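## Task

Lift the wooden spoon out of the same five-utensil jar (wooden spoon, dark wooden spatula, black nylon turner, red nylon spoon, steel serving spoon). Leave it lying flat on the cutting board with the midpoint of its length above the board, and with it touching neither the table, the jar nor any other utensil. The other four utensils must still be in the jar, and the jar must be standing upright. At the finish no hand may hold any utensil, the jar or the board, not even lightly, and no hand may bear a real share of the spoon's weight. Both arms, hands included, must hang free and touch nothing during the final second after the scene settles.

## Robot and tools

Robot: two six-joint arms, left_arm and right_arm. Each carries an identical five-finger right hand, so hand numbers and axes mean the same thing on both arms. Collisions or pressing between the two arms, including any finger, thumb, palm or wrist bracket, must be avoided.

Scene frame: the origin is on the table surface midway between the arms. +x runs out over the table, +z is up, and left_arm sits on the +y side. The names left and right do not describe sides of a camera picture.

Hand point: a point fixed to each palm, 0.05 m in front of it, where index pad and thumb tip meet in a pinch. Its local axes: +z runs along the straightened fingers, +y leaves the palm face, and +x crosses the palm toward the little finger, away from the thumb. Straight fingers extend 0.06 to 0.07 m past the point. A wrist bracket on the little-finger side reaches 0.03 m beyond the point along +y and 0.11 m across, and it can strike objects. With the thumb opposed, a full-hand wrap fits objects 0.035 to 0.08 m wide; the object then rests across the palm on the wrist side of the point. Turn the thumb before reaching the object.

Row format, used by execute_actions and move: one flat list of 28 numbers covering both arms, each in [-1, 1]. Order: left_arm dx, dy, dz, rx, ry, rz, then left_gripper little, ring, middle, index, thumb_bend, thumb_turn, force_limit, speed, then the same 14 for right_arm and right_gripper. dx..rz are an offset, not a pose. They are expressed in that hand point's own axes and measured from its pose at the start of the action. For the first action of a call, or for a move, that start pose is the last pose a result reported. The scale is 1.0 = 0.6 m of travel or 180 degrees of turn. rx, ry, rz form a single rotation vector. Every row counts from that same start, not from the row before it.

The eight hand numbers are absolute targets, not offsets. For fingers and thumb_bend, +1 is straight and -1 is fully curled. For thumb_turn, +1 puts the thumb beside the palm and -1 opposes it in front of the palm. A pinch is roughly index -0.22, thumb_bend -0.75, thumb_turn -0.57. force_limit maps -1..+1 to about 0..10 N at the fingertip (0..15 N for the two thumb motors) and only stops closing motion. speed maps -1..+1 to near zero..full, where full speed covers a finger's whole travel in 0.6 s. For a soft grip, close at speed -0.9 or below, because fast fingers overshoot the force limit. A motor only reacts when its target changes by 0.01 or more. To keep a hand unchanged, resend its last eight numbers. If none have been sent yet, send its hand_measured six values plus hand_force_limit and hand_speed. To release, send targets more open than hand_measured.

execute_actions(actions): actions is a list of actions. Each action is a table of up to 15 rows, each row lasting one 1/30 s step; a short table repeats its last row until all 15 steps have run. An empty list just reports state and images. The commanded pose is clipped each step to within 100 mm and 16 degrees of the measured pose, and motion lags commands by about 0.17 s. A distant target can therefore need several actions.

move(target, speed, stop_force, blocking): target is one 28-number row as above, with offsets from the last reported pose. Both hand points travel in straight lines and arrive together, taking 0.5 to 10 s. speed is in m/s, from 0.002 to 0.5, default 0.25; turning is capped at twice that value in rad/s. The path ignores obstacles. stop_force is 13 to 80 N, shared by both arms. An arm halts and backs off slightly once its wrist sensor feels that much extra push against the direction of travel. It is unreliable while the hand rotates, so leave it out when pulling away from contact. Use it only at slow speeds, since fast contacts can still fault. blocking=false returns after 0.5 s while motion continues; it cannot be combined with stop_force. Call wait or stop before sending new commands. The result adds a move: line with each arm's ending: done, off_target, moving, held, fault or contact. limits=paced means clipping occurred, and limits=held means a check blocked some steps.

wait(seconds): 0 to 10; lets time pass with commands held. stop(): brakes a running move. zoom_image(camera, region): camera is cam_high (896x504), cam_left_wrist or cam_right_wrist (504x504 each); region is [x0, y0, x1, y1] in pixels, at most 504 by 504. show_instructions(): shows the reference images. finished_scene(scene): ends the current scene by its number and cannot be undone. Replying without a tool call also ends things.

Results: each arm's hand point position (m) and end_effector_quat_wxyz in the scene frame, plus velocities; positions may be slightly off at long reach. Hand target lines show where each controller is heading. A pose unreachable line names an arm whose command was altered. Wrist force and Wrist torque are given per arm in end-effector axes; they carry an offset of up to about 5.5 N, noise of about 3.4 N, and saturate near 100 N. hand_measured, hand_stopped_by (moving, target, force, stalled, fault) and hand_load_n follow the motor order. A positive load means something pushes that finger open; loads near zero mean the grip is lost.

Avoid: pressing a stiff arm past a contact; contact torque beyond joint limits; any external force of 150 N, which stops that arm for 10 s; letting motors overheat (a warning comes at 70 °C, brakes at 85 °C); dropping, slamming or knocking anything off the table; tipping the jar. Loose items may occasionally get nudged by themselves. Finish with both hands opened and lifted clear of everything.

Each tool is called after "Call:" as name(argument=value, ...) on one line, values as JSON.

## Session

Call:
execute_actions(actions=[])

Scene clock: 0.00 s.
left_arm: end_effector_position=(-0.0994, +1.2205, +0.6281) hand_measured=(+1.000, +1.000, +1.000, +1.000, +1.000, +1.000) hand_load_n=(+0.0, +0.0, +0.0, +0.0, +0.0, +0.0) hand_stopped_by=(target, target, target, target, target, target) hand_force_limit=0.00 hand_speed=-0.80 end_effector_quat_wxyz=(+0.047, -0.666, +0.739, +0.087) end_effector_velocity=(+0.001, +0.000, +0.000) end_effector_angular_velocity=(+0.000, +0.000, -0.001) | right_arm: end_effector_position=(+0.0786, -1.2202, +0.5217) hand_measured=(+1.000, +1.000, +1.000, +1.000, +1.000, +1.000) hand_load_n=(+0.0, +0.0, +0.0, +0.0, +0.0, +0.0) hand_stopped_by=(target, target, target, target, target, target) hand_force_limit=0.00 hand_speed=-0.80 end_effector_quat_wxyz=(-0.042, +0.671, +0.740, -0.023) end_effector_velocity=(+0.000, -0.000, +0.000) end_effector_angular_velocity=(-0.001, -0.002, -0.001)
Joint positions: left_arm=[ 1.153 -1.552  1.363  1.589  1.468 -1.764] | right_arm=[-1.725 -1.457  1.451  1.586  1.666 -1.808]
Joint velocities: left_arm=[-0.001 -0.     0.     0.    -0.     0.   ] | right_arm=[-0.001 -0.    -0.    -0.001 -0.002 -0.   ]
Motor temperatures (°C, as the motors report them): left_arm=[31 30 32 37 40 37] | right_arm=[34 29 30 41 34 37]
Wrist force (N, on the end effector, along its own x y z axes, offset not removed): no reading
Wrist torque (N m, same axes, about the end effector's origin, offset not removed): no reading
Hand target (left_arm): -0.099, +1.220, +0.628; +0.047, -0.666, +0.739, +0.087
Hand target (right_arm): +0.079, -1.220, +0.522; -0.042, +0.671, +0.740, -0.023

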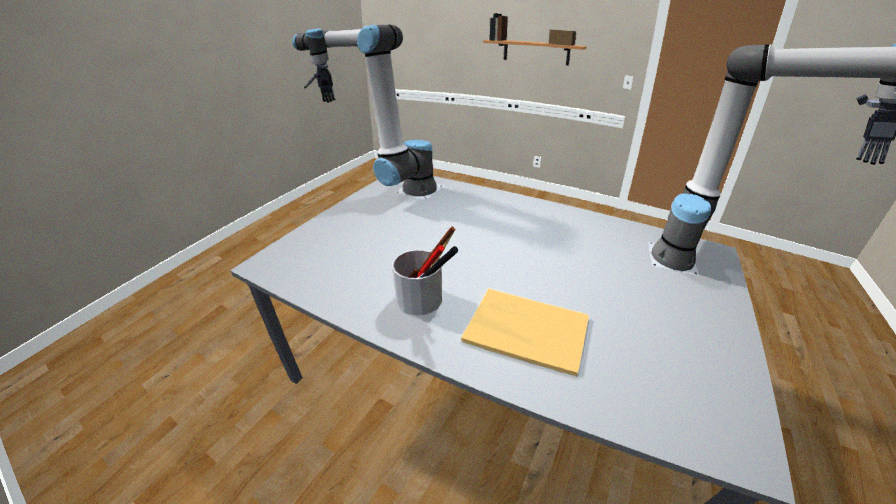

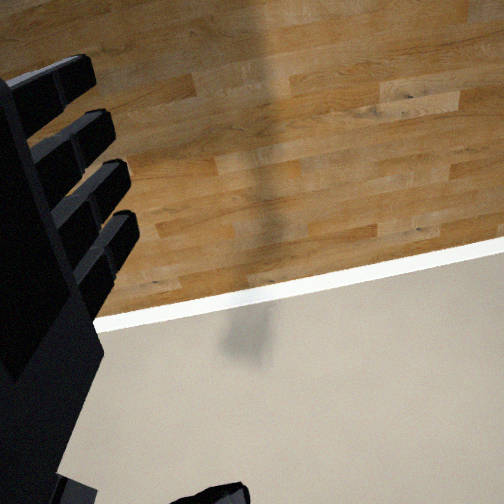

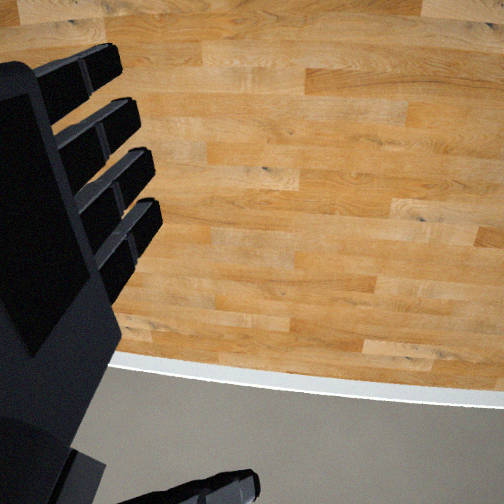

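Call:
move(target=[0.7,-1,0,0,0,0,1,1,1,1,1,1,0,-0.8,0,0,0,0,0,0,1,1,1,1,1,1,0,-0.8], speed=0.45)

Call:
move(target=[1,-0.4,-0.15,0,0.33,0,1,1,1,1,1,1,0,-0.8,0,0,0,0,0,0,1,1,1,1,1,1,0,-0.8], speed=0.45)

Call:
move(target=[0.15,0,0.3,0,0,0,1,1,1,1,1,1,0,-0.8,0,0,0,0,0,0,1,1,1,1,1,1,0,-0.8], speed=0.4)

Call:
zoom_image(camera="cam_high", region=[380, 210, 490, 320])

Scene clock: 11.27 s.
left_arm: end_effector_position=(+0.4521, +0.7518, +0.5106) hand_measured=(+1.000, +1.000, +1.000, +1.000, +1.000, +1.000) hand_load_n=(+0.0, +0.0, +0.0, +0.0, +0.0, +0.0) hand_stopped_by=(target, target, target, target, target, target) hand_force_limit=0.00 hand_speed=-0.80 end_effector_quat_wxyz=(+0.047, -0.667, +0.739, +0.085) end_effector_velocity=(+0.001, -0.000, +0.000) end_effector_angular_velocity=(-0.000, +0.000, +0.001) | right_arm: end_effector_position=(+0.0786, -1.2202, +0.5217) hand_measured=(+1.000, +1.000, +1.000, +1.000, +1.000, +1.000) hand_load_n=(+0.0, +0.0, +0.0, +0.0, +0.0, +0.0) hand_stopped_by=(target, target, target, target, target, target) hand_force_limit=0.00 hand_speed=-0.80 end_effector_quat_wxyz=(-0.042, +0.671, +0.740, -0.023) end_effector_velocity=(-0.000, +0.000, +0.000) end_effector_angular_velocity=(+0.001, -0.000, -0.001)
Joint positions: left_arm=[-0.417 -1.503  1.575  1.6    1.404 -3.351] | right_arm=[-1.725 -1.457  1.451  1.586  1.666 -1.808]
Joint velocities: left_arm=[ 0.     0.003 -0.003  0.001  0.    -0.001] | right_arm=[-0.001 -0.    -0.     0.001  0.    -0.   ]
Motor temperatures (°C, as the motors report them): left_arm=[31 30 32 37 40 37] | right_arm=[34 29 30 41 34 37]
Wrist force (N, on the end effector, along its own x y z axes, offset not removed): left_arm=[3.9 -5.3 0.3] | right_arm=[5.5 1.4 2.8]
Wrist torque (N m, same axes, about the end effector's origin, offset not removed): left_arm=[-1.00 -0.69 0.15] | right_arm=[0.36 -0.98 0.38]
Hand target (left_arm): +0.452, +0.752, +0.511; +0.047, -0.667, +0.739, +0.085
Hand target (right_arm): +0.079, -1.220, +0.522; -0.042, +0.671, +0.740, -0.023
Off the commanded pose (left_arm): 0.001 m, 0 deg.
Off the commanded pose (right_arm): 0.000 m, 0 deg.
move: done

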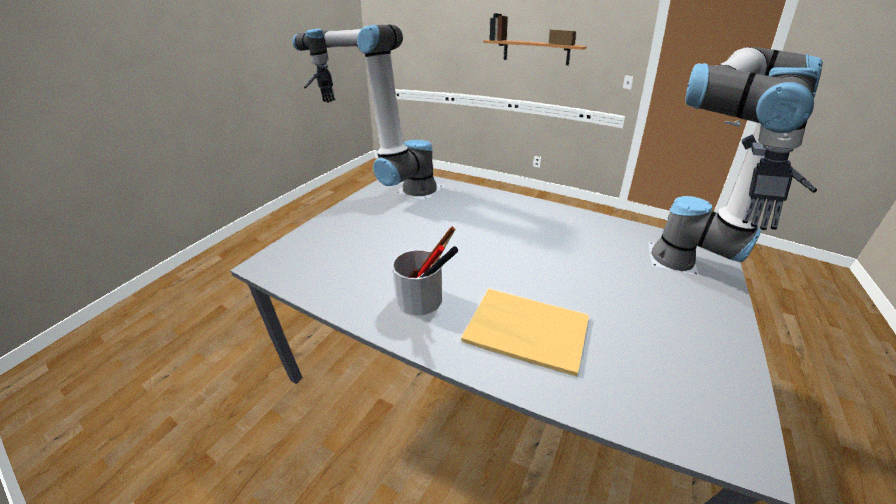

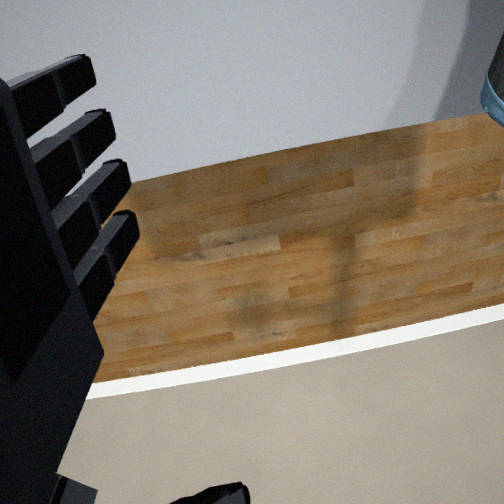

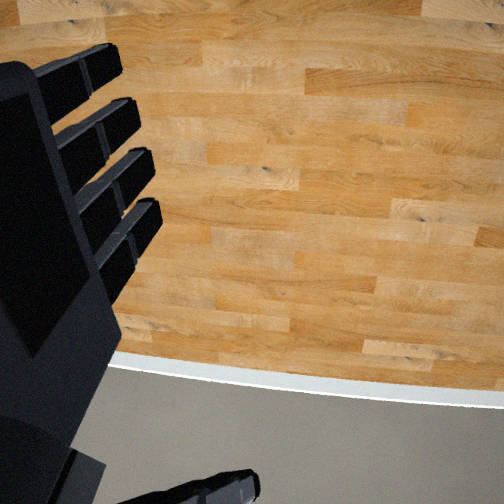

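Scene clock: 13.40 s.
left_arm: end_effector_position=(+0.6305, +0.1253, +0.4735) hand_measured=(+1.000, +1.000, +1.000, +1.000, +1.000, +1.000) hand_load_n=(+0.0, +0.0, +0.0, +0.0, +0.0, +0.0) hand_stopped_by=(target, target, target, target, target, target) hand_force_limit=0.00 hand_speed=-0.80 end_effector_quat_wxyz=(-0.326, -0.621, +0.665, -0.257) end_effector_velocity=(+0.000, -0.001, +0.000) end_effector_angular_velocity=(-0.002, +0.000, +0.000) | right_arm: end_effector_position=(+0.0786, -1.2202, +0.5217) hand_measured=(+1.000, +1.000, +1.000, +1.000, +1.000, +1.000) hand_load_n=(+0.0, +0.0, +0.0, +0.0, +0.0, +0.0) hand_stopped_by=(target, target, target, target, target, target) hand_force_limit=0.00 hand_speed=-0.80 end_effector_quat_wxyz=(-0.042, +0.671, +0.740, -0.023) end_effector_velocity=(+0.001, -0.001, +0.000) end_effector_angular_velocity=(-0.002, -0.002, +0.000)
Joint positions: left_arm=[-0.781 -1.031  0.993  1.091  2.286 -3.94 ] | right_arm=[-1.725 -1.457  1.451  1.586  1.666 -1.808]
Joint velocities: left_arm=[-0.001  0.001 -0.002 -0.001  0.001 -0.002] | right_arm=[ 0.    -0.    -0.001 -0.001 -0.002 -0.   ]
Motor temperatures (°C, as the motors report them): left_arm=[31 30 32 37 40 37] | right_arm=[34 29 30 41 34 37]
Wrist force (N, on the end effector, along its own x y z axes, offset not removed): left_arm=[-2.5 -1.3 0.0] | right_arm=[1.3 3.2 2.1]
Wrist torque (N m, same axes, about the end effector's origin, offset not removed): left_arm=[-0.35 0.39 -0.20] | right_arm=[0.72 -0.28 0.05]
Hand target (left_arm): +0.631, +0.125, +0.474; +0.326, +0.621, -0.665, +0.257
Hand target (right_arm): +0.079, -1.220, +0.522; -0.042, +0.671, +0.740, -0.023
Off the commanded pose (left_arm): 0.001 m, 0 deg.
Off the commanded pose (right_arm): 0.000 m, 0 deg.
move: done

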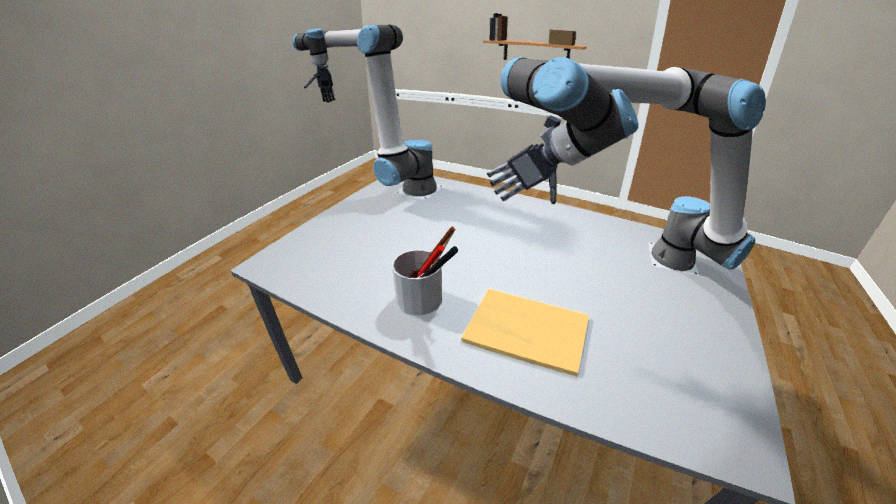

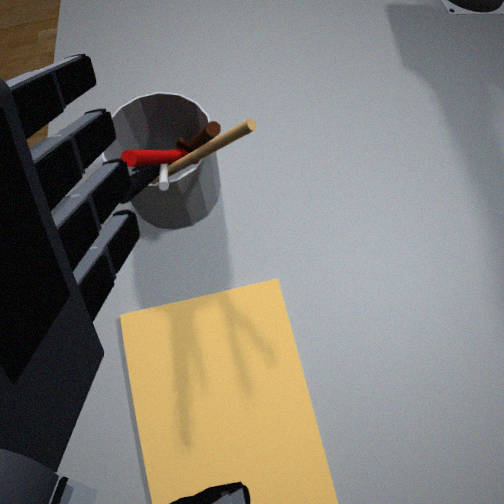

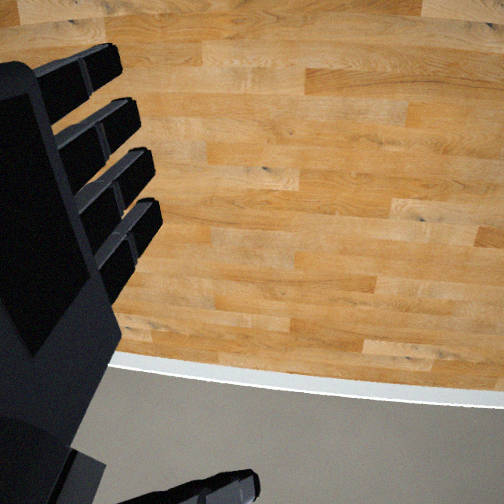

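Scene clock: 14.53 s.
left_arm: end_effector_position=(+0.6084, -0.0682, +0.4231) hand_measured=(+1.000, +1.000, +1.000, +1.000, +1.000, +1.000) hand_load_n=(+0.0, +0.0, +0.0, +0.0, +0.0, +0.0) hand_stopped_by=(target, target, target, target, target, target) hand_force_limit=0.00 hand_speed=-0.80 end_effector_quat_wxyz=(-0.326, -0.621, +0.665, -0.257) end_effector_velocity=(-0.000, -0.002, +0.000) end_effector_angular_velocity=(+0.000, +0.000, -0.001) | right_arm: end_effector_position=(+0.0786, -1.2202, +0.5217) hand_measured=(+1.000, +1.000, +1.000, +1.000, +1.000, +1.000) hand_load_n=(+0.0, +0.0, +0.0, +0.0, +0.0, +0.0) hand_stopped_by=(target, target, target, target, target, target) hand_force_limit=0.00 hand_speed=-0.80 end_effector_quat_wxyz=(-0.042, +0.671, +0.740, -0.023) end_effector_velocity=(-0.000, -0.001, +0.000) end_effector_angular_velocity=(-0.003, +0.000, -0.001)
Joint positions: left_arm=[-0.97  -0.874  0.806  0.997  2.183 -4.14 ] | right_arm=[-1.725 -1.457  1.451  1.586  1.666 -1.808]
Joint velocities: left_arm=[-0.001  0.003 -0.005  0.002 -0.    -0.   ] | right_arm=[-0.001 -0.    -0.001 -0.002 -0.     0.001]
Motor temperatures (°C, as the motors report them): left_arm=[31 30 32 37 40 37] | right_arm=[34 29 30 41 34 37]
Wrist force (N, on the end effector, along its own x y z axes, offset not removed): left_arm=[-0.3 0.3 5.4] | right_arm=[4.3 1.1 2.8]
Wrist torque (N m, same axes, about the end effector's origin, offset not removed): left_arm=[-0.37 0.04 -0.01] | right_arm=[0.26 -0.74 0.28]
Hand target (left_arm): +0.608, -0.068, +0.423; +0.326, +0.621, -0.665, +0.257
Hand target (right_arm): +0.079, -1.220, +0.522; -0.042, +0.671, +0.740, -0.023
Off the commanded pose (left_arm): 0.000 m, 0 deg.
Off the commanded pose (right_arm): 0.000 m, 0 deg.
move: done

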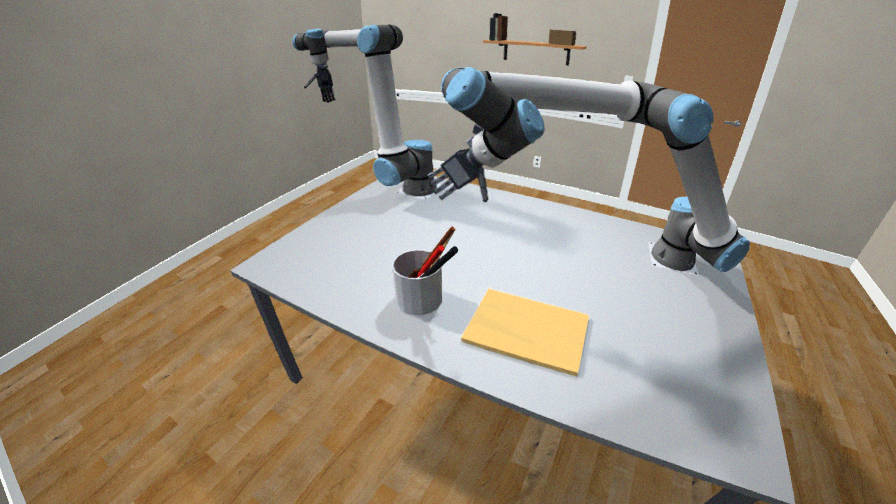

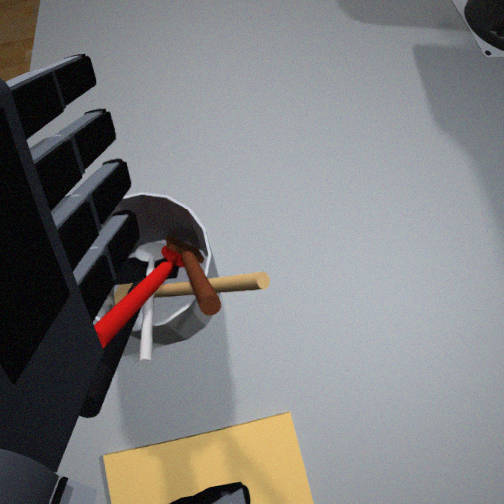

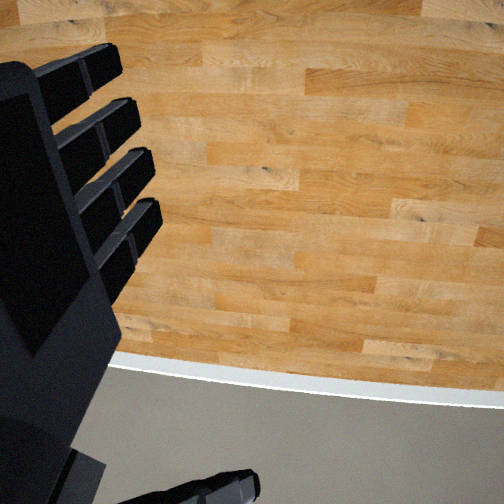

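Region (380, 210, 490, 320) of cam_high's 896x504 image, scaled by 4.582, with more detail than that image has.

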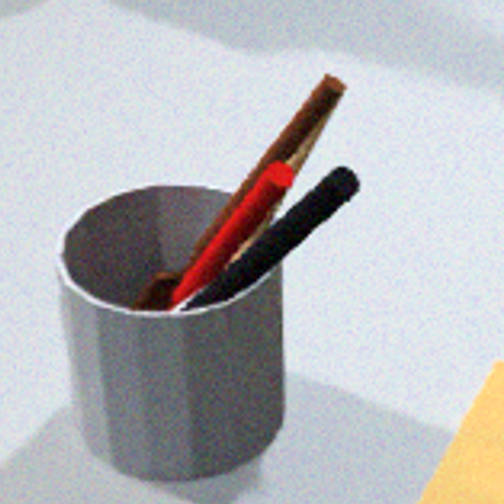

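Call:
move(target=[-0.135,0.022,0.16,0.207,0.151,0.392,1,1,1,0.8,-0.75,-0.57,0,0.5,0,0,0,0,0,0,1,1,1,1,1,1,0,-0.8], speed=0.4)

Call:
move(target=[0,0.05,0,0,0,0,1,1,1,0.8,-0.75,-0.57,0,0.5,0,0,0,0,0,0,1,1,1,1,1,1,0,-0.8], speed=0.1)

Scene clock: 37.97 s.
left_arm: end_effector_position=(+0.5853, -0.0853, +0.3009) hand_measured=(+1.000, +1.000, +1.000, +0.800, -0.750, -0.570) hand_load_n=(+0.0, +0.0, +0.0, +0.0, +0.0, +0.0) hand_stopped_by=(target, target, target, target, target, target) hand_force_limit=0.00 hand_speed=0.50 end_effector_quat_wxyz=(-0.057, -0.129, +0.695, -0.705) end_effector_velocity=(+0.000, +0.000, -0.001) end_effector_angular_velocity=(-0.005, -0.005, -0.001) | right_arm: end_effector_position=(+0.0786, -1.2202, +0.5217) hand_measured=(+1.000, +1.000, +1.000, +1.000, +1.000, +1.000) hand_load_n=(+0.0, +0.0, +0.0, +0.0, +0.0, +0.0) hand_stopped_by=(target, target, target, target, target, target) hand_force_limit=0.00 hand_speed=-0.80 end_effector_quat_wxyz=(-0.042, +0.671, +0.740, -0.023) end_effector_velocity=(+0.000, -0.000, +0.000) end_effector_angular_velocity=(-0.001, +0.001, +0.001)
Joint positions: left_arm=[-1.066 -1.246  1.747 -0.502  2.085 -3.405] | right_arm=[-1.725 -1.457  1.451  1.586  1.666 -1.808]
Joint velocities: left_arm=[ 0.001  0.001  0.004 -0.01   0.002  0.002] | right_arm=[ 0.001  0.    -0.001 -0.     0.001 -0.   ]
Motor temperatures (°C, as the motors report them): left_arm=[31 30 32 37 40 37] | right_arm=[34 29 30 41 34 37]
Wrist force (N, on the end effector, along its own x y z axes, offset not removed): left_arm=[2.1 -3.5 -2.5] | right_arm=[2.8 2.0 3.1]
Wrist torque (N m, same axes, about the end effector's origin, offset not removed): left_arm=[-0.33 -0.46 0.25] | right_arm=[0.37 -0.51 0.19]
Hand target (left_arm): +0.585, -0.085, +0.301; -0.057, -0.128, +0.695, -0.705
Hand target (right_arm): +0.079, -1.220, +0.522; -0.042, +0.671, +0.740, -0.023
Off the commanded pose (left_arm): 0.001 m, 0 deg.
Off the commanded pose (right_arm): 0.000 m, 0 deg.
move: done

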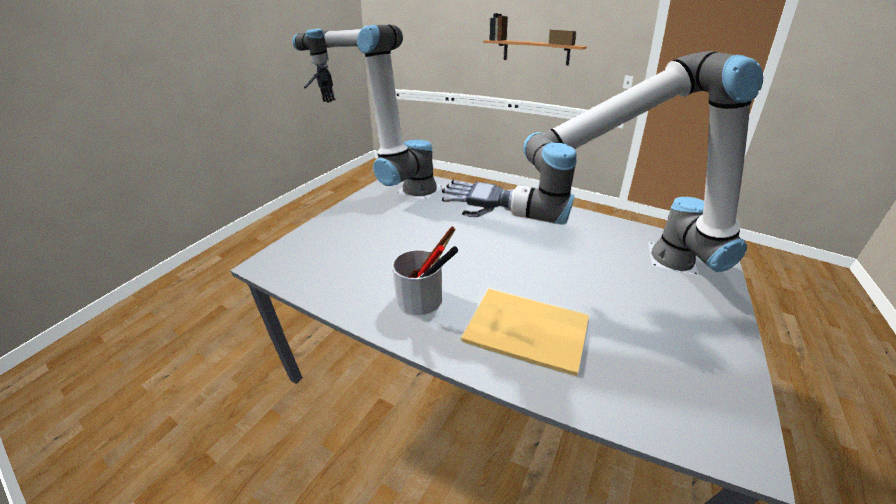

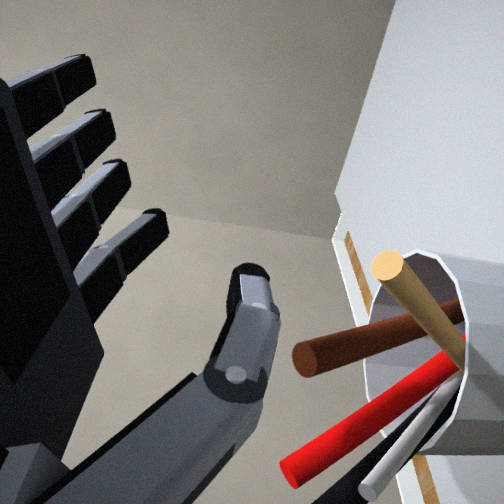

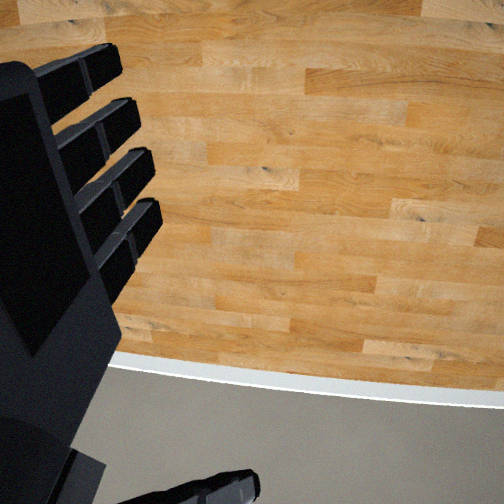

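Scene clock: 38.80 s.
left_arm: end_effector_position=(+0.5775, -0.0860, +0.2721) hand_measured=(+1.000, +1.000, +1.000, +0.800, -0.750, -0.570) hand_load_n=(+0.0, +0.0, +0.0, +0.0, +0.0, +0.0) hand_stopped_by=(target, target, target, target, target, target) hand_force_limit=0.00 hand_speed=0.50 end_effector_quat_wxyz=(-0.057, -0.129, +0.695, -0.705) end_effector_velocity=(-0.000, -0.000, -0.001) end_effector_angular_velocity=(-0.000, -0.000, +0.000) | right_arm: end_effector_position=(+0.0786, -1.2202, +0.5217) hand_measured=(+1.000, +1.000, +1.000, +1.000, +1.000, +1.000) hand_load_n=(+0.0, +0.0, +0.0, +0.0, +0.0, +0.0) hand_stopped_by=(target, target, target, target, target, target) hand_force_limit=0.00 hand_speed=-0.80 end_effector_quat_wxyz=(-0.042, +0.671, +0.740, -0.023) end_effector_velocity=(-0.000, +0.000, -0.000) end_effector_angular_velocity=(+0.001, +0.001, +0.001)
Joint positions: left_arm=[-1.076 -1.23   1.783 -0.554  2.075 -3.405] | right_arm=[-1.725 -1.457  1.451  1.586  1.666 -1.808]
Joint velocities: left_arm=[-0.     0.001  0.002 -0.003 -0.001 -0.   ] | right_arm=[-0.    -0.     0.     0.     0.001 -0.001]
Motor temperatures (°C, as the motors report them): left_arm=[31 30 32 37 40 37] | right_arm=[34 29 30 41 34 37]
Wrist force (N, on the end effector, along its own x y z axes, offset not removed): left_arm=[0.5 0.7 1.0] | right_arm=[4.0 1.4 3.1]
Wrist torque (N m, same axes, about the end effector's origin, offset not removed): left_arm=[-0.16 -0.15 0.08] | right_arm=[0.43 -0.70 0.19]
Hand target (left_arm): +0.577, -0.086, +0.272; -0.057, -0.129, +0.695, -0.705
Hand target (right_arm): +0.079, -1.220, +0.522; -0.042, +0.671, +0.740, -0.023
Off the commanded pose (left_arm): 0.000 m, 0 deg.
Off the commanded pose (right_arm): 0.000 m, 0 deg.
move: done

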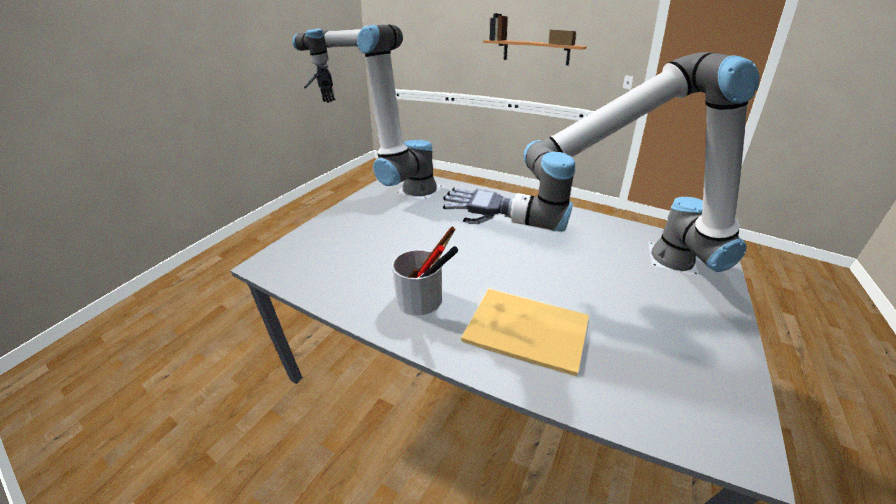

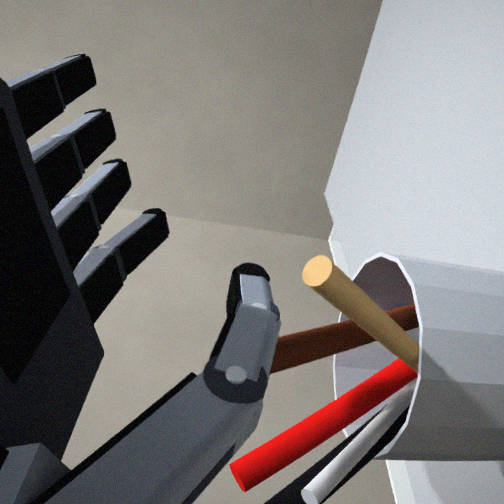

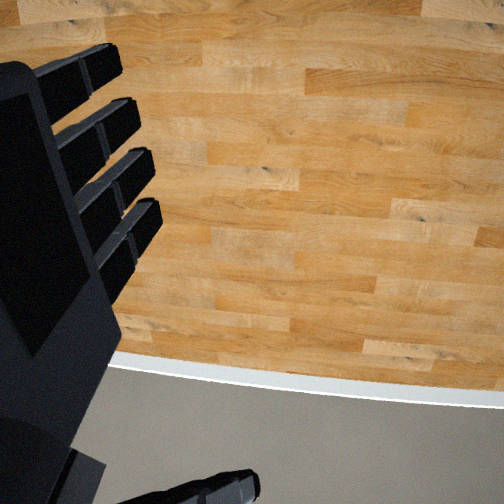

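Call:
move(target=[-0.055,0.07,0.014,0,0,0,1,1,1,0.8,-0.75,-0.57,0,0.5,0,0,0,0,0,0,1,1,1,1,1,1,0,-0.8], speed=0.06)

Call:
zoom_image(camera="cam_high", region=[390, 180, 520, 290])

Scene clock: 45.60 s.
left_arm: end_effector_position=(+0.5990, -0.0922, +0.2230) hand_measured=(+1.000, +1.000, +1.000, +0.800, -0.750, -0.570) hand_load_n=(+0.0, +0.0, +0.0, +0.0, +0.0, +0.0) hand_stopped_by=(target, target, target, target, target, target) hand_force_limit=0.00 hand_speed=0.50 end_effector_quat_wxyz=(-0.057, -0.128, +0.695, -0.705) end_effector_velocity=(+0.000, -0.001, -0.001) end_effector_angular_velocity=(-0.000, -0.000, -0.001) | right_arm: end_effector_position=(+0.0786, -1.2202, +0.5217) hand_measured=(+1.000, +1.000, +1.000, +1.000, +1.000, +1.000) hand_load_n=(+0.0, +0.0, +0.0, +0.0, +0.0, +0.0) hand_stopped_by=(target, target, target, target, target, target) hand_force_limit=0.00 hand_speed=-0.80 end_effector_quat_wxyz=(-0.042, +0.671, +0.740, -0.023) end_effector_velocity=(+0.000, +0.000, +0.000) end_effector_angular_velocity=(+0.000, -0.001, -0.001)
Joint positions: left_arm=[-1.056 -1.155  1.776 -0.622  2.095 -3.405] | right_arm=[-1.725 -1.457  1.451  1.586  1.666 -1.808]
Joint velocities: left_arm=[-0.     0.002 -0.    -0.002  0.     0.   ] | right_arm=[-0.    -0.    -0.     0.001 -0.001  0.001]
Motor temperatures (°C, as the motors report them): left_arm=[31 30 32 37 40 37] | right_arm=[34 29 30 41 34 37]
Wrist force (N, on the end effector, along its own x y z axes, offset not removed): left_arm=[1.4 2.9 0.5] | right_arm=[5.3 2.4 3.9]
Wrist torque (N m, same axes, about the end effector's origin, offset not removed): left_arm=[0.41 -0.43 0.25] | right_arm=[0.44 -0.86 0.40]
Hand target (left_arm): +0.599, -0.092, +0.223; -0.057, -0.128, +0.695, -0.705
Hand target (right_arm): +0.079, -1.220, +0.522; -0.042, +0.671, +0.740, -0.023
Off the commanded pose (left_arm): 0.000 m, 0 deg.
Off the commanded pose (right_arm): 0.000 m, 0 deg.
move: done

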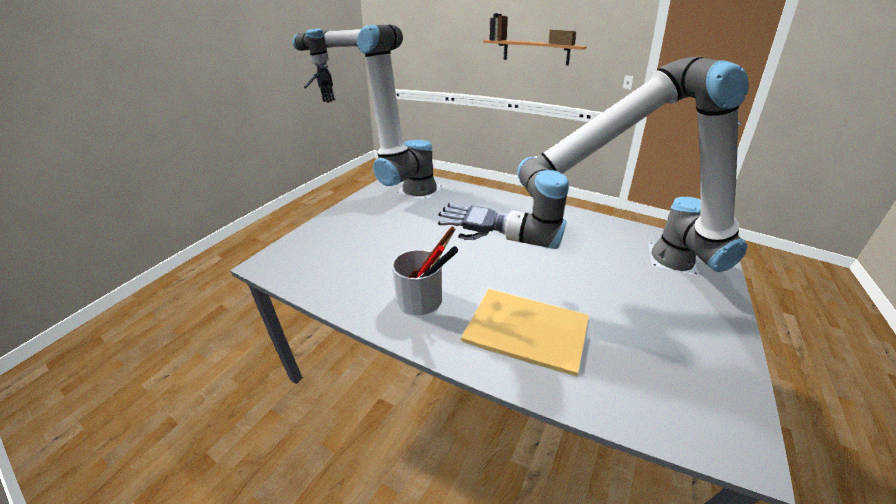

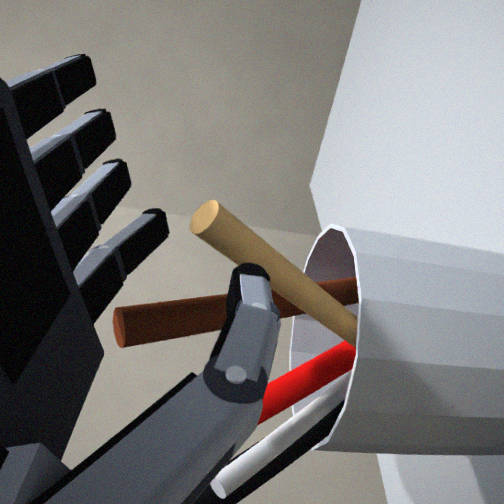

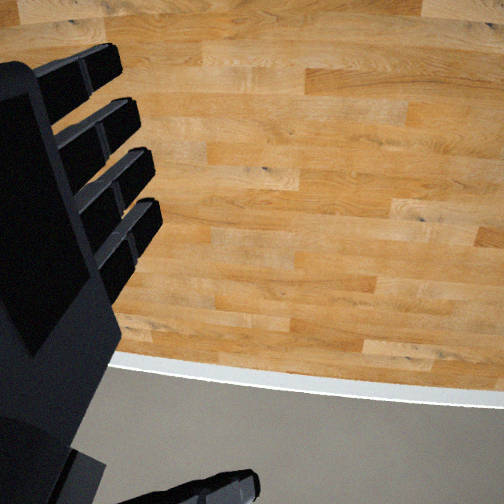

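Region (390, 180, 520, 290) of cam_high's 896x504 image, scaled by 3.877, with more detail than that image has; it fills the top 426 rows of this view, and the rest is white.

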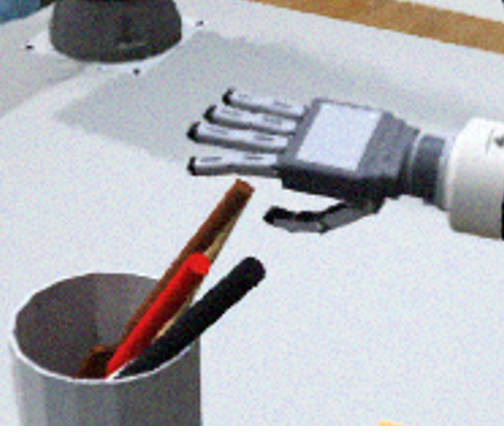

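Call:
move(target=[-0.007,0,0.023,0,0,0,1,1,1,0.8,-0.75,-0.57,0,0.5,0,0,0,0,0,0,1,1,1,1,1,1,0,-0.8], speed=0.04)

Call:
move(target=[0,0,0,0,0,0,1,1,1,-0.4,-0.75,-0.57,1,-0.6,0,0,0,0,0,0,1,1,1,1,1,1,0,-0.8])

Scene clock: 50.77 s.
left_arm: end_effector_position=(+0.6044, -0.1054, +0.2218) hand_measured=(+1.000, +1.000, +1.000, +0.800, -0.750, -0.570) hand_load_n=(+0.0, +0.0, +0.0, +0.0, +0.0, +0.0) hand_stopped_by=(target, target, target, target, target, target) hand_force_limit=0.00 hand_speed=0.50 end_effector_quat_wxyz=(-0.057, -0.128, +0.695, -0.705) end_effector_velocity=(+0.001, -0.001, +0.000) end_effector_angular_velocity=(-0.000, -0.000, +0.001) | right_arm: end_effector_position=(+0.0786, -1.2202, +0.5217) hand_measured=(+1.000, +1.000, +1.000, +1.000, +1.000, +1.000) hand_load_n=(+0.0, +0.0, +0.0, +0.0, +0.0, +0.0) hand_stopped_by=(target, target, target, target, target, target) hand_force_limit=0.00 hand_speed=-0.80 end_effector_quat_wxyz=(-0.042, +0.671, +0.740, -0.023) end_effector_velocity=(+0.001, +0.000, -0.000) end_effector_angular_velocity=(+0.002, -0.002, -0.000)
Joint positions: left_arm=[-1.061 -1.136  1.749 -0.614  2.091 -3.405] | right_arm=[-1.725 -1.457  1.451  1.586  1.666 -1.808]
Joint velocities: left_arm=[ 0.     0.002 -0.003  0.001 -0.     0.   ] | right_arm=[-0.    -0.     0.001  0.001 -0.002 -0.   ]
Motor temperatures (°C, as the motors report them): left_arm=[31 30 32 37 40 37] | right_arm=[34 29 30 41 34 37]
Wrist force (N, on the end effector, along its own x y z axes, offset not removed): left_arm=[-1.1 -3.5 0.8] | right_arm=[2.6 0.3 2.8]
Wrist torque (N m, same axes, about the end effector's origin, offset not removed): left_arm=[-0.85 -0.03 -0.16] | right_arm=[0.24 -0.47 0.20]
Hand target (left_arm): +0.604, -0.106, +0.222; -0.057, -0.128, +0.695, -0.705
Hand target (right_arm): +0.079, -1.220, +0.522; -0.042, +0.671, +0.740, -0.023
Off the commanded pose (left_arm): 0.000 m, 0 deg.
Off the commanded pose (right_arm): 0.000 m, 0 deg.
move: done

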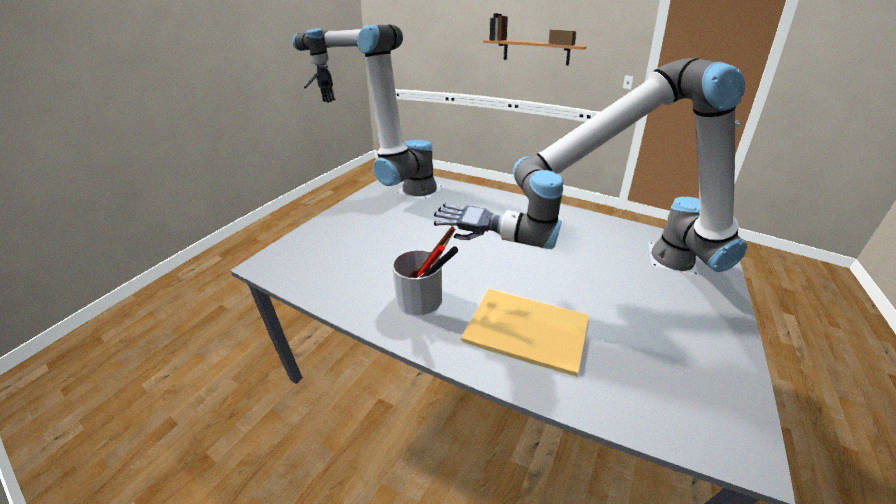

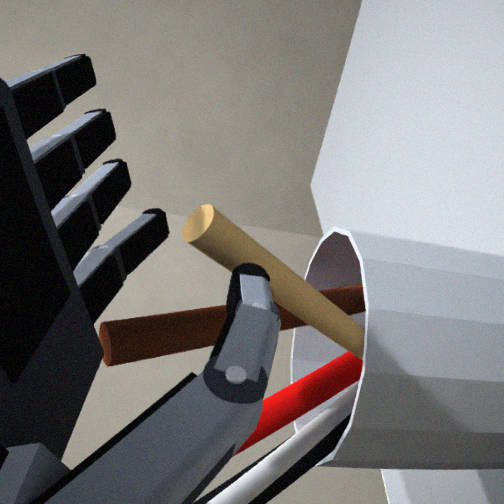

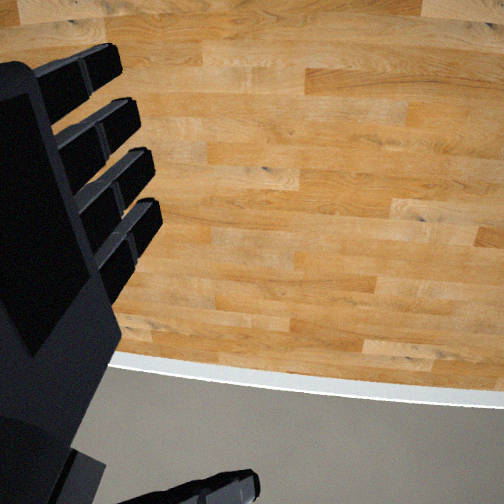

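Scene clock: 52.23 s.
left_arm: end_effector_position=(+0.6044, -0.1054, +0.2219) hand_measured=(+1.000, +1.000, +1.000, +0.012, -0.748, -0.570) hand_load_n=(+0.0, +0.0, +0.0, +11.0, +3.0, -1.0) hand_stopped_by=(target, target, target, force, target, target) hand_force_limit=1.00 hand_speed=-0.60 end_effector_quat_wxyz=(-0.057, -0.128, +0.695, -0.705) end_effector_velocity=(+0.001, +0.001, -0.000) end_effector_angular_velocity=(+0.000, +0.000, +0.002) | right_arm: end_effector_position=(+0.0786, -1.2202, +0.5217) hand_measured=(+1.000, +1.000, +1.000, +1.000, +1.000, +1.000) hand_load_n=(+0.0, +0.0, +0.0, +0.0, +0.0, +0.0) hand_stopped_by=(target, target, target, target, target, target) hand_force_limit=0.00 hand_speed=-0.80 end_effector_quat_wxyz=(-0.042, +0.671, +0.740, -0.023) end_effector_velocity=(-0.000, -0.000, +0.000) end_effector_angular_velocity=(-0.001, -0.001, -0.001)
Joint positions: left_arm=[-1.061 -1.136  1.749 -0.614  2.091 -3.405] | right_arm=[-1.725 -1.457  1.451  1.586  1.666 -1.808]
Joint velocities: left_arm=[ 0.002  0.     0.     0.    -0.     0.   ] | right_arm=[-0.001  0.    -0.001 -0.    -0.001  0.   ]
Motor temperatures (°C, as the motors report them): left_arm=[31 30 32 37 40 37] | right_arm=[34 29 30 41 34 37]
Wrist force (N, on the end effector, along its own x y z axes, offset not removed): left_arm=[0.0 -9.7 4.4] | right_arm=[2.1 2.8 2.8]
Wrist torque (N m, same axes, about the end effector's origin, offset not removed): left_arm=[-0.94 -0.02 -0.09] | right_arm=[0.50 -0.40 0.23]
Hand target (left_arm): +0.604, -0.105, +0.222; -0.057, -0.128, +0.695, -0.705
Hand target (right_arm): +0.079, -1.220, +0.522; -0.042, +0.671, +0.740, -0.023
Off the commanded pose (left_arm): 0.000 m, 0 deg.
Off the commanded pose (right_arm): 0.000 m, 0 deg.
move: done

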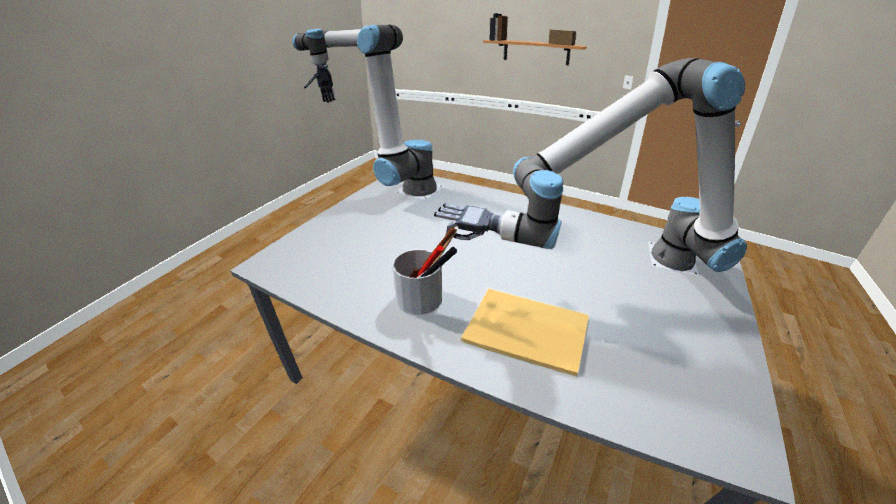

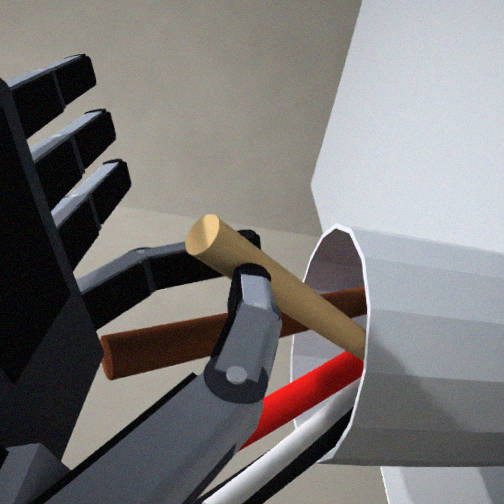

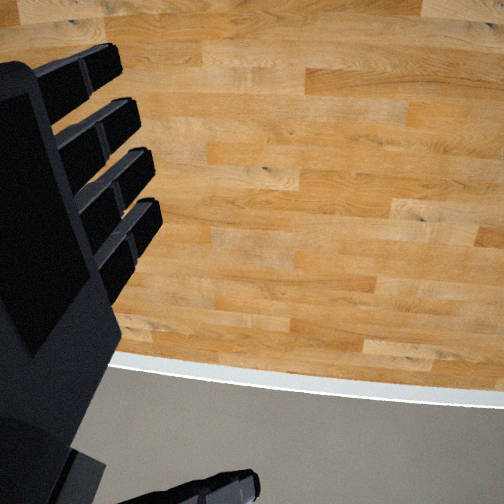

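Pull along its axis (re-squeezing).

Call:
move(target=[0.065,-0.075,-0.015,0,0,0,1,1,1,-0.45,-0.75,-0.57,1,-0.6,0,0,0,0,0,0,1,1,1,1,1,1,0,-0.8], speed=0.04)

Scene clock: 56.60 s.
left_arm: end_effector_position=(+0.5779, -0.0992, +0.2755) hand_measured=(+1.000, +1.000, +1.000, +0.010, -0.750, -0.570) hand_load_n=(+0.0, +0.0, +0.0, +2.0, +0.5, -0.5) hand_stopped_by=(target, target, target, force, target, target) hand_force_limit=1.00 hand_speed=-0.60 end_effector_quat_wxyz=(-0.057, -0.129, +0.695, -0.705) end_effector_velocity=(-0.002, -0.001, +0.001) end_effector_angular_velocity=(+0.000, +0.000, -0.001) | right_arm: end_effector_position=(+0.0786, -1.2202, +0.5217) hand_measured=(+1.000, +1.000, +1.000, +1.000, +1.000, +1.000) hand_load_n=(+0.0, +0.0, +0.0, +0.0, +0.0, +0.0) hand_stopped_by=(target, target, target, target, target, target) hand_force_limit=0.00 hand_speed=-0.80 end_effector_quat_wxyz=(-0.042, +0.671, +0.740, -0.023) end_effector_velocity=(+0.000, -0.000, +0.000) end_effector_angular_velocity=(-0.000, -0.001, +0.001)
Joint positions: left_arm=[-1.086 -1.219  1.761 -0.543  2.065 -3.405] | right_arm=[-1.725 -1.457  1.451  1.586  1.666 -1.808]
Joint velocities: left_arm=[-0.002 -0.002  0.     0.002 -0.002 -0.   ] | right_arm=[-0.    -0.    -0.    -0.    -0.001 -0.001]
Motor temperatures (°C, as the motors report them): left_arm=[31 30 32 37 40 37] | right_arm=[34 29 30 41 34 37]
Wrist force (N, on the end effector, along its own x y z axes, offset not removed): left_arm=[-1.7 -1.6 1.7] | right_arm=[5.0 -1.7 3.9]
Wrist torque (N m, same axes, about the end effector's origin, offset not removed): left_arm=[-0.42 0.10 -0.08] | right_arm=[-0.16 -0.83 0.26]
Hand target (left_arm): +0.578, -0.099, +0.276; -0.057, -0.129, +0.695, -0.705
Hand target (right_arm): +0.079, -1.220, +0.522; -0.042, +0.671, +0.740, -0.023
Off the commanded pose (left_arm): 0.000 m, 0 deg.
Off the commanded pose (right_arm): 0.000 m, 0 deg.
move: done

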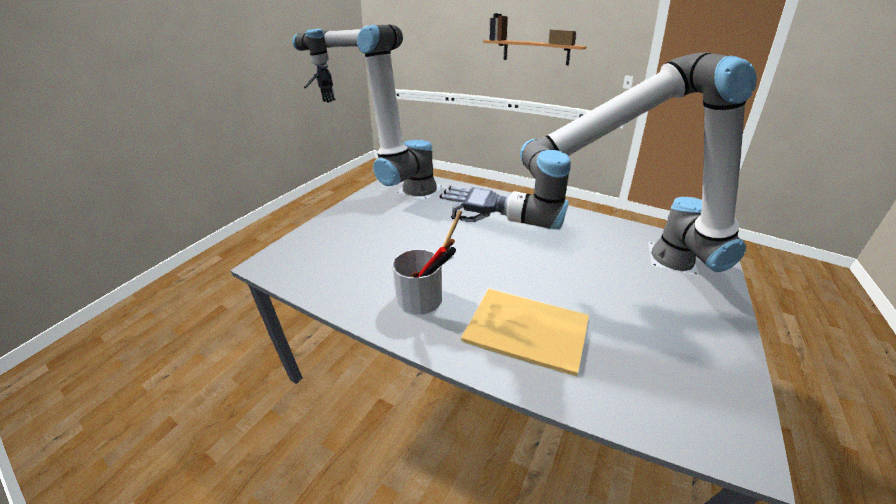

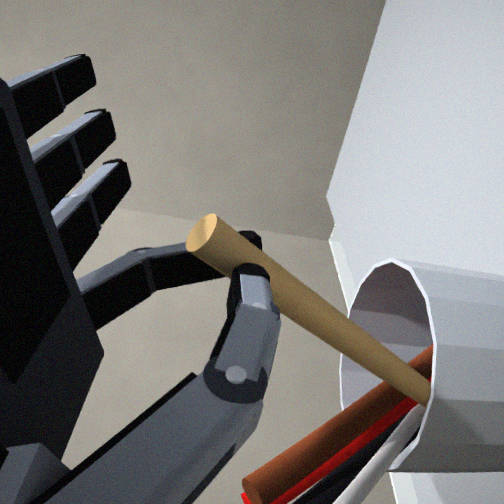

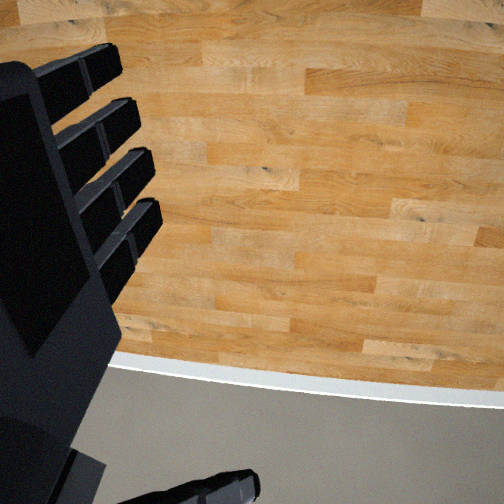

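Call:
move(target=[0.06,-0.085,0,0,0,-0.05,1,1,1,-0.5,-0.75,-0.57,1,-0.7,0,0,0,0,0,0,1,1,1,1,1,1,0,-0.8], speed=0.035)

Call:
zoom_image(camera="cam_high", region=[380, 170, 520, 320])

Scene clock: 63.63 s.
left_arm: end_effector_position=(+0.5566, -0.1014, +0.3340) hand_measured=(+1.000, +1.000, +1.000, -0.014, -0.748, -0.570) hand_load_n=(+0.0, +0.0, +0.0, +9.0, +1.5, -1.5) hand_stopped_by=(target, target, target, force, target, target) hand_force_limit=1.00 hand_speed=-0.70 end_effector_quat_wxyz=(-0.112, -0.183, +0.683, -0.698) end_effector_velocity=(-0.001, -0.000, +0.002) end_effector_angular_velocity=(-0.000, +0.004, +0.001) | right_arm: end_effector_position=(+0.0786, -1.2202, +0.5217) hand_measured=(+1.000, +1.000, +1.000, +1.000, +1.000, +1.000) hand_load_n=(+0.0, +0.0, +0.0, +0.0, +0.0, +0.0) hand_stopped_by=(target, target, target, target, target, target) hand_force_limit=0.00 hand_speed=-0.80 end_effector_quat_wxyz=(-0.042, +0.671, +0.740, -0.023) end_effector_velocity=(-0.000, +0.000, +0.000) end_effector_angular_velocity=(+0.000, +0.000, -0.001)
Joint positions: left_arm=[-1.1   -1.277  1.722 -0.446  2.051 -3.562] | right_arm=[-1.725 -1.457  1.451  1.586  1.666 -1.808]
Joint velocities: left_arm=[-0.001 -0.001 -0.001  0.003 -0.001 -0.004] | right_arm=[-0.    -0.     0.     0.     0.     0.001]
Motor temperatures (°C, as the motors report them): left_arm=[31 30 32 37 40 37] | right_arm=[34 29 30 41 34 37]
Wrist force (N, on the end effector, along its own x y z axes, offset not removed): left_arm=[0.2 3.5 -0.6] | right_arm=[2.6 1.3 1.9]
Wrist torque (N m, same axes, about the end effector's origin, offset not removed): left_arm=[0.26 -0.15 0.10] | right_arm=[0.34 -0.46 0.24]
Hand target (left_arm): +0.557, -0.101, +0.334; -0.112, -0.183, +0.683, -0.698
Hand target (right_arm): +0.079, -1.220, +0.522; -0.042, +0.671, +0.740, -0.023
Off the commanded pose (left_arm): 0.000 m, 0 deg.
Off the commanded pose (right_arm): 0.000 m, 0 deg.
move: done

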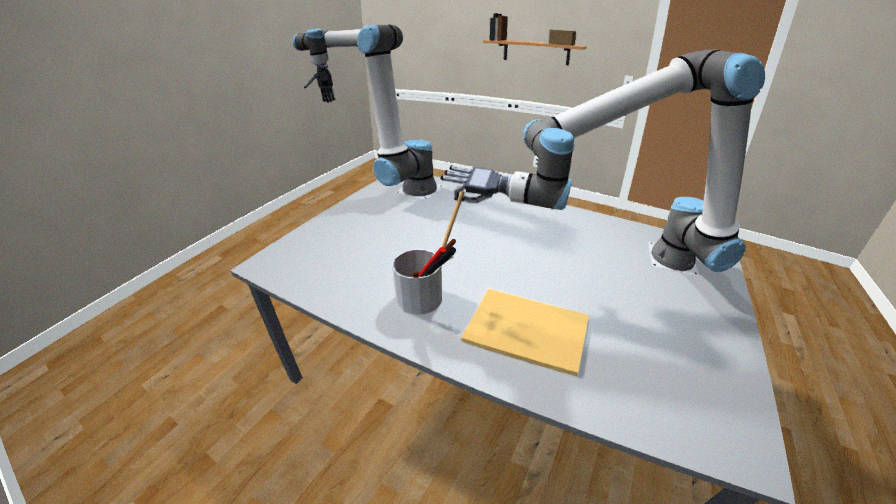

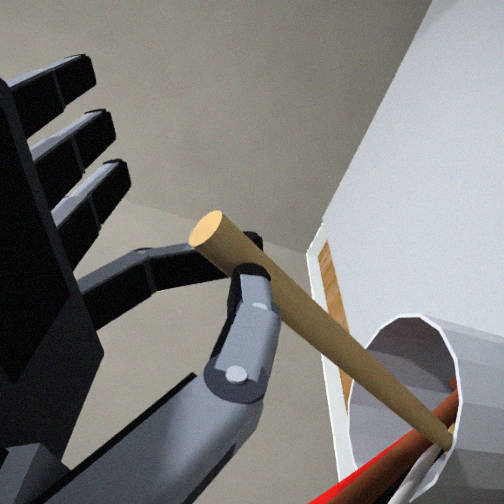

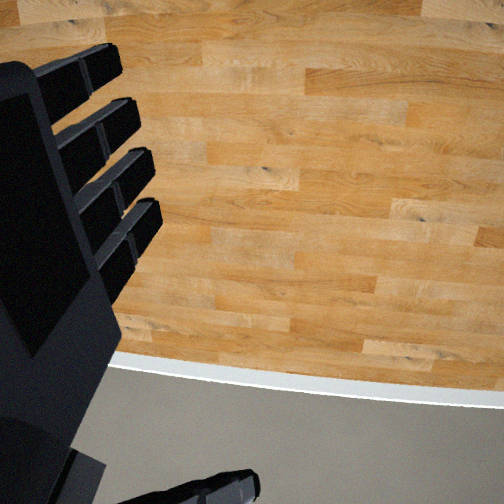

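Region (380, 170, 520, 320) of cam_high's 896x504 image, scaled by 3.360, with more detail than that image has; it fills the left 470 columns of this view, and the rest is white.

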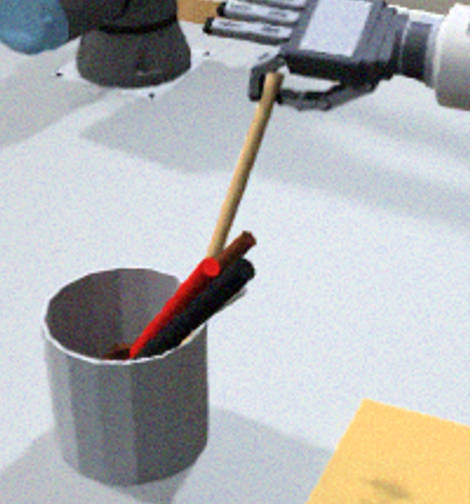

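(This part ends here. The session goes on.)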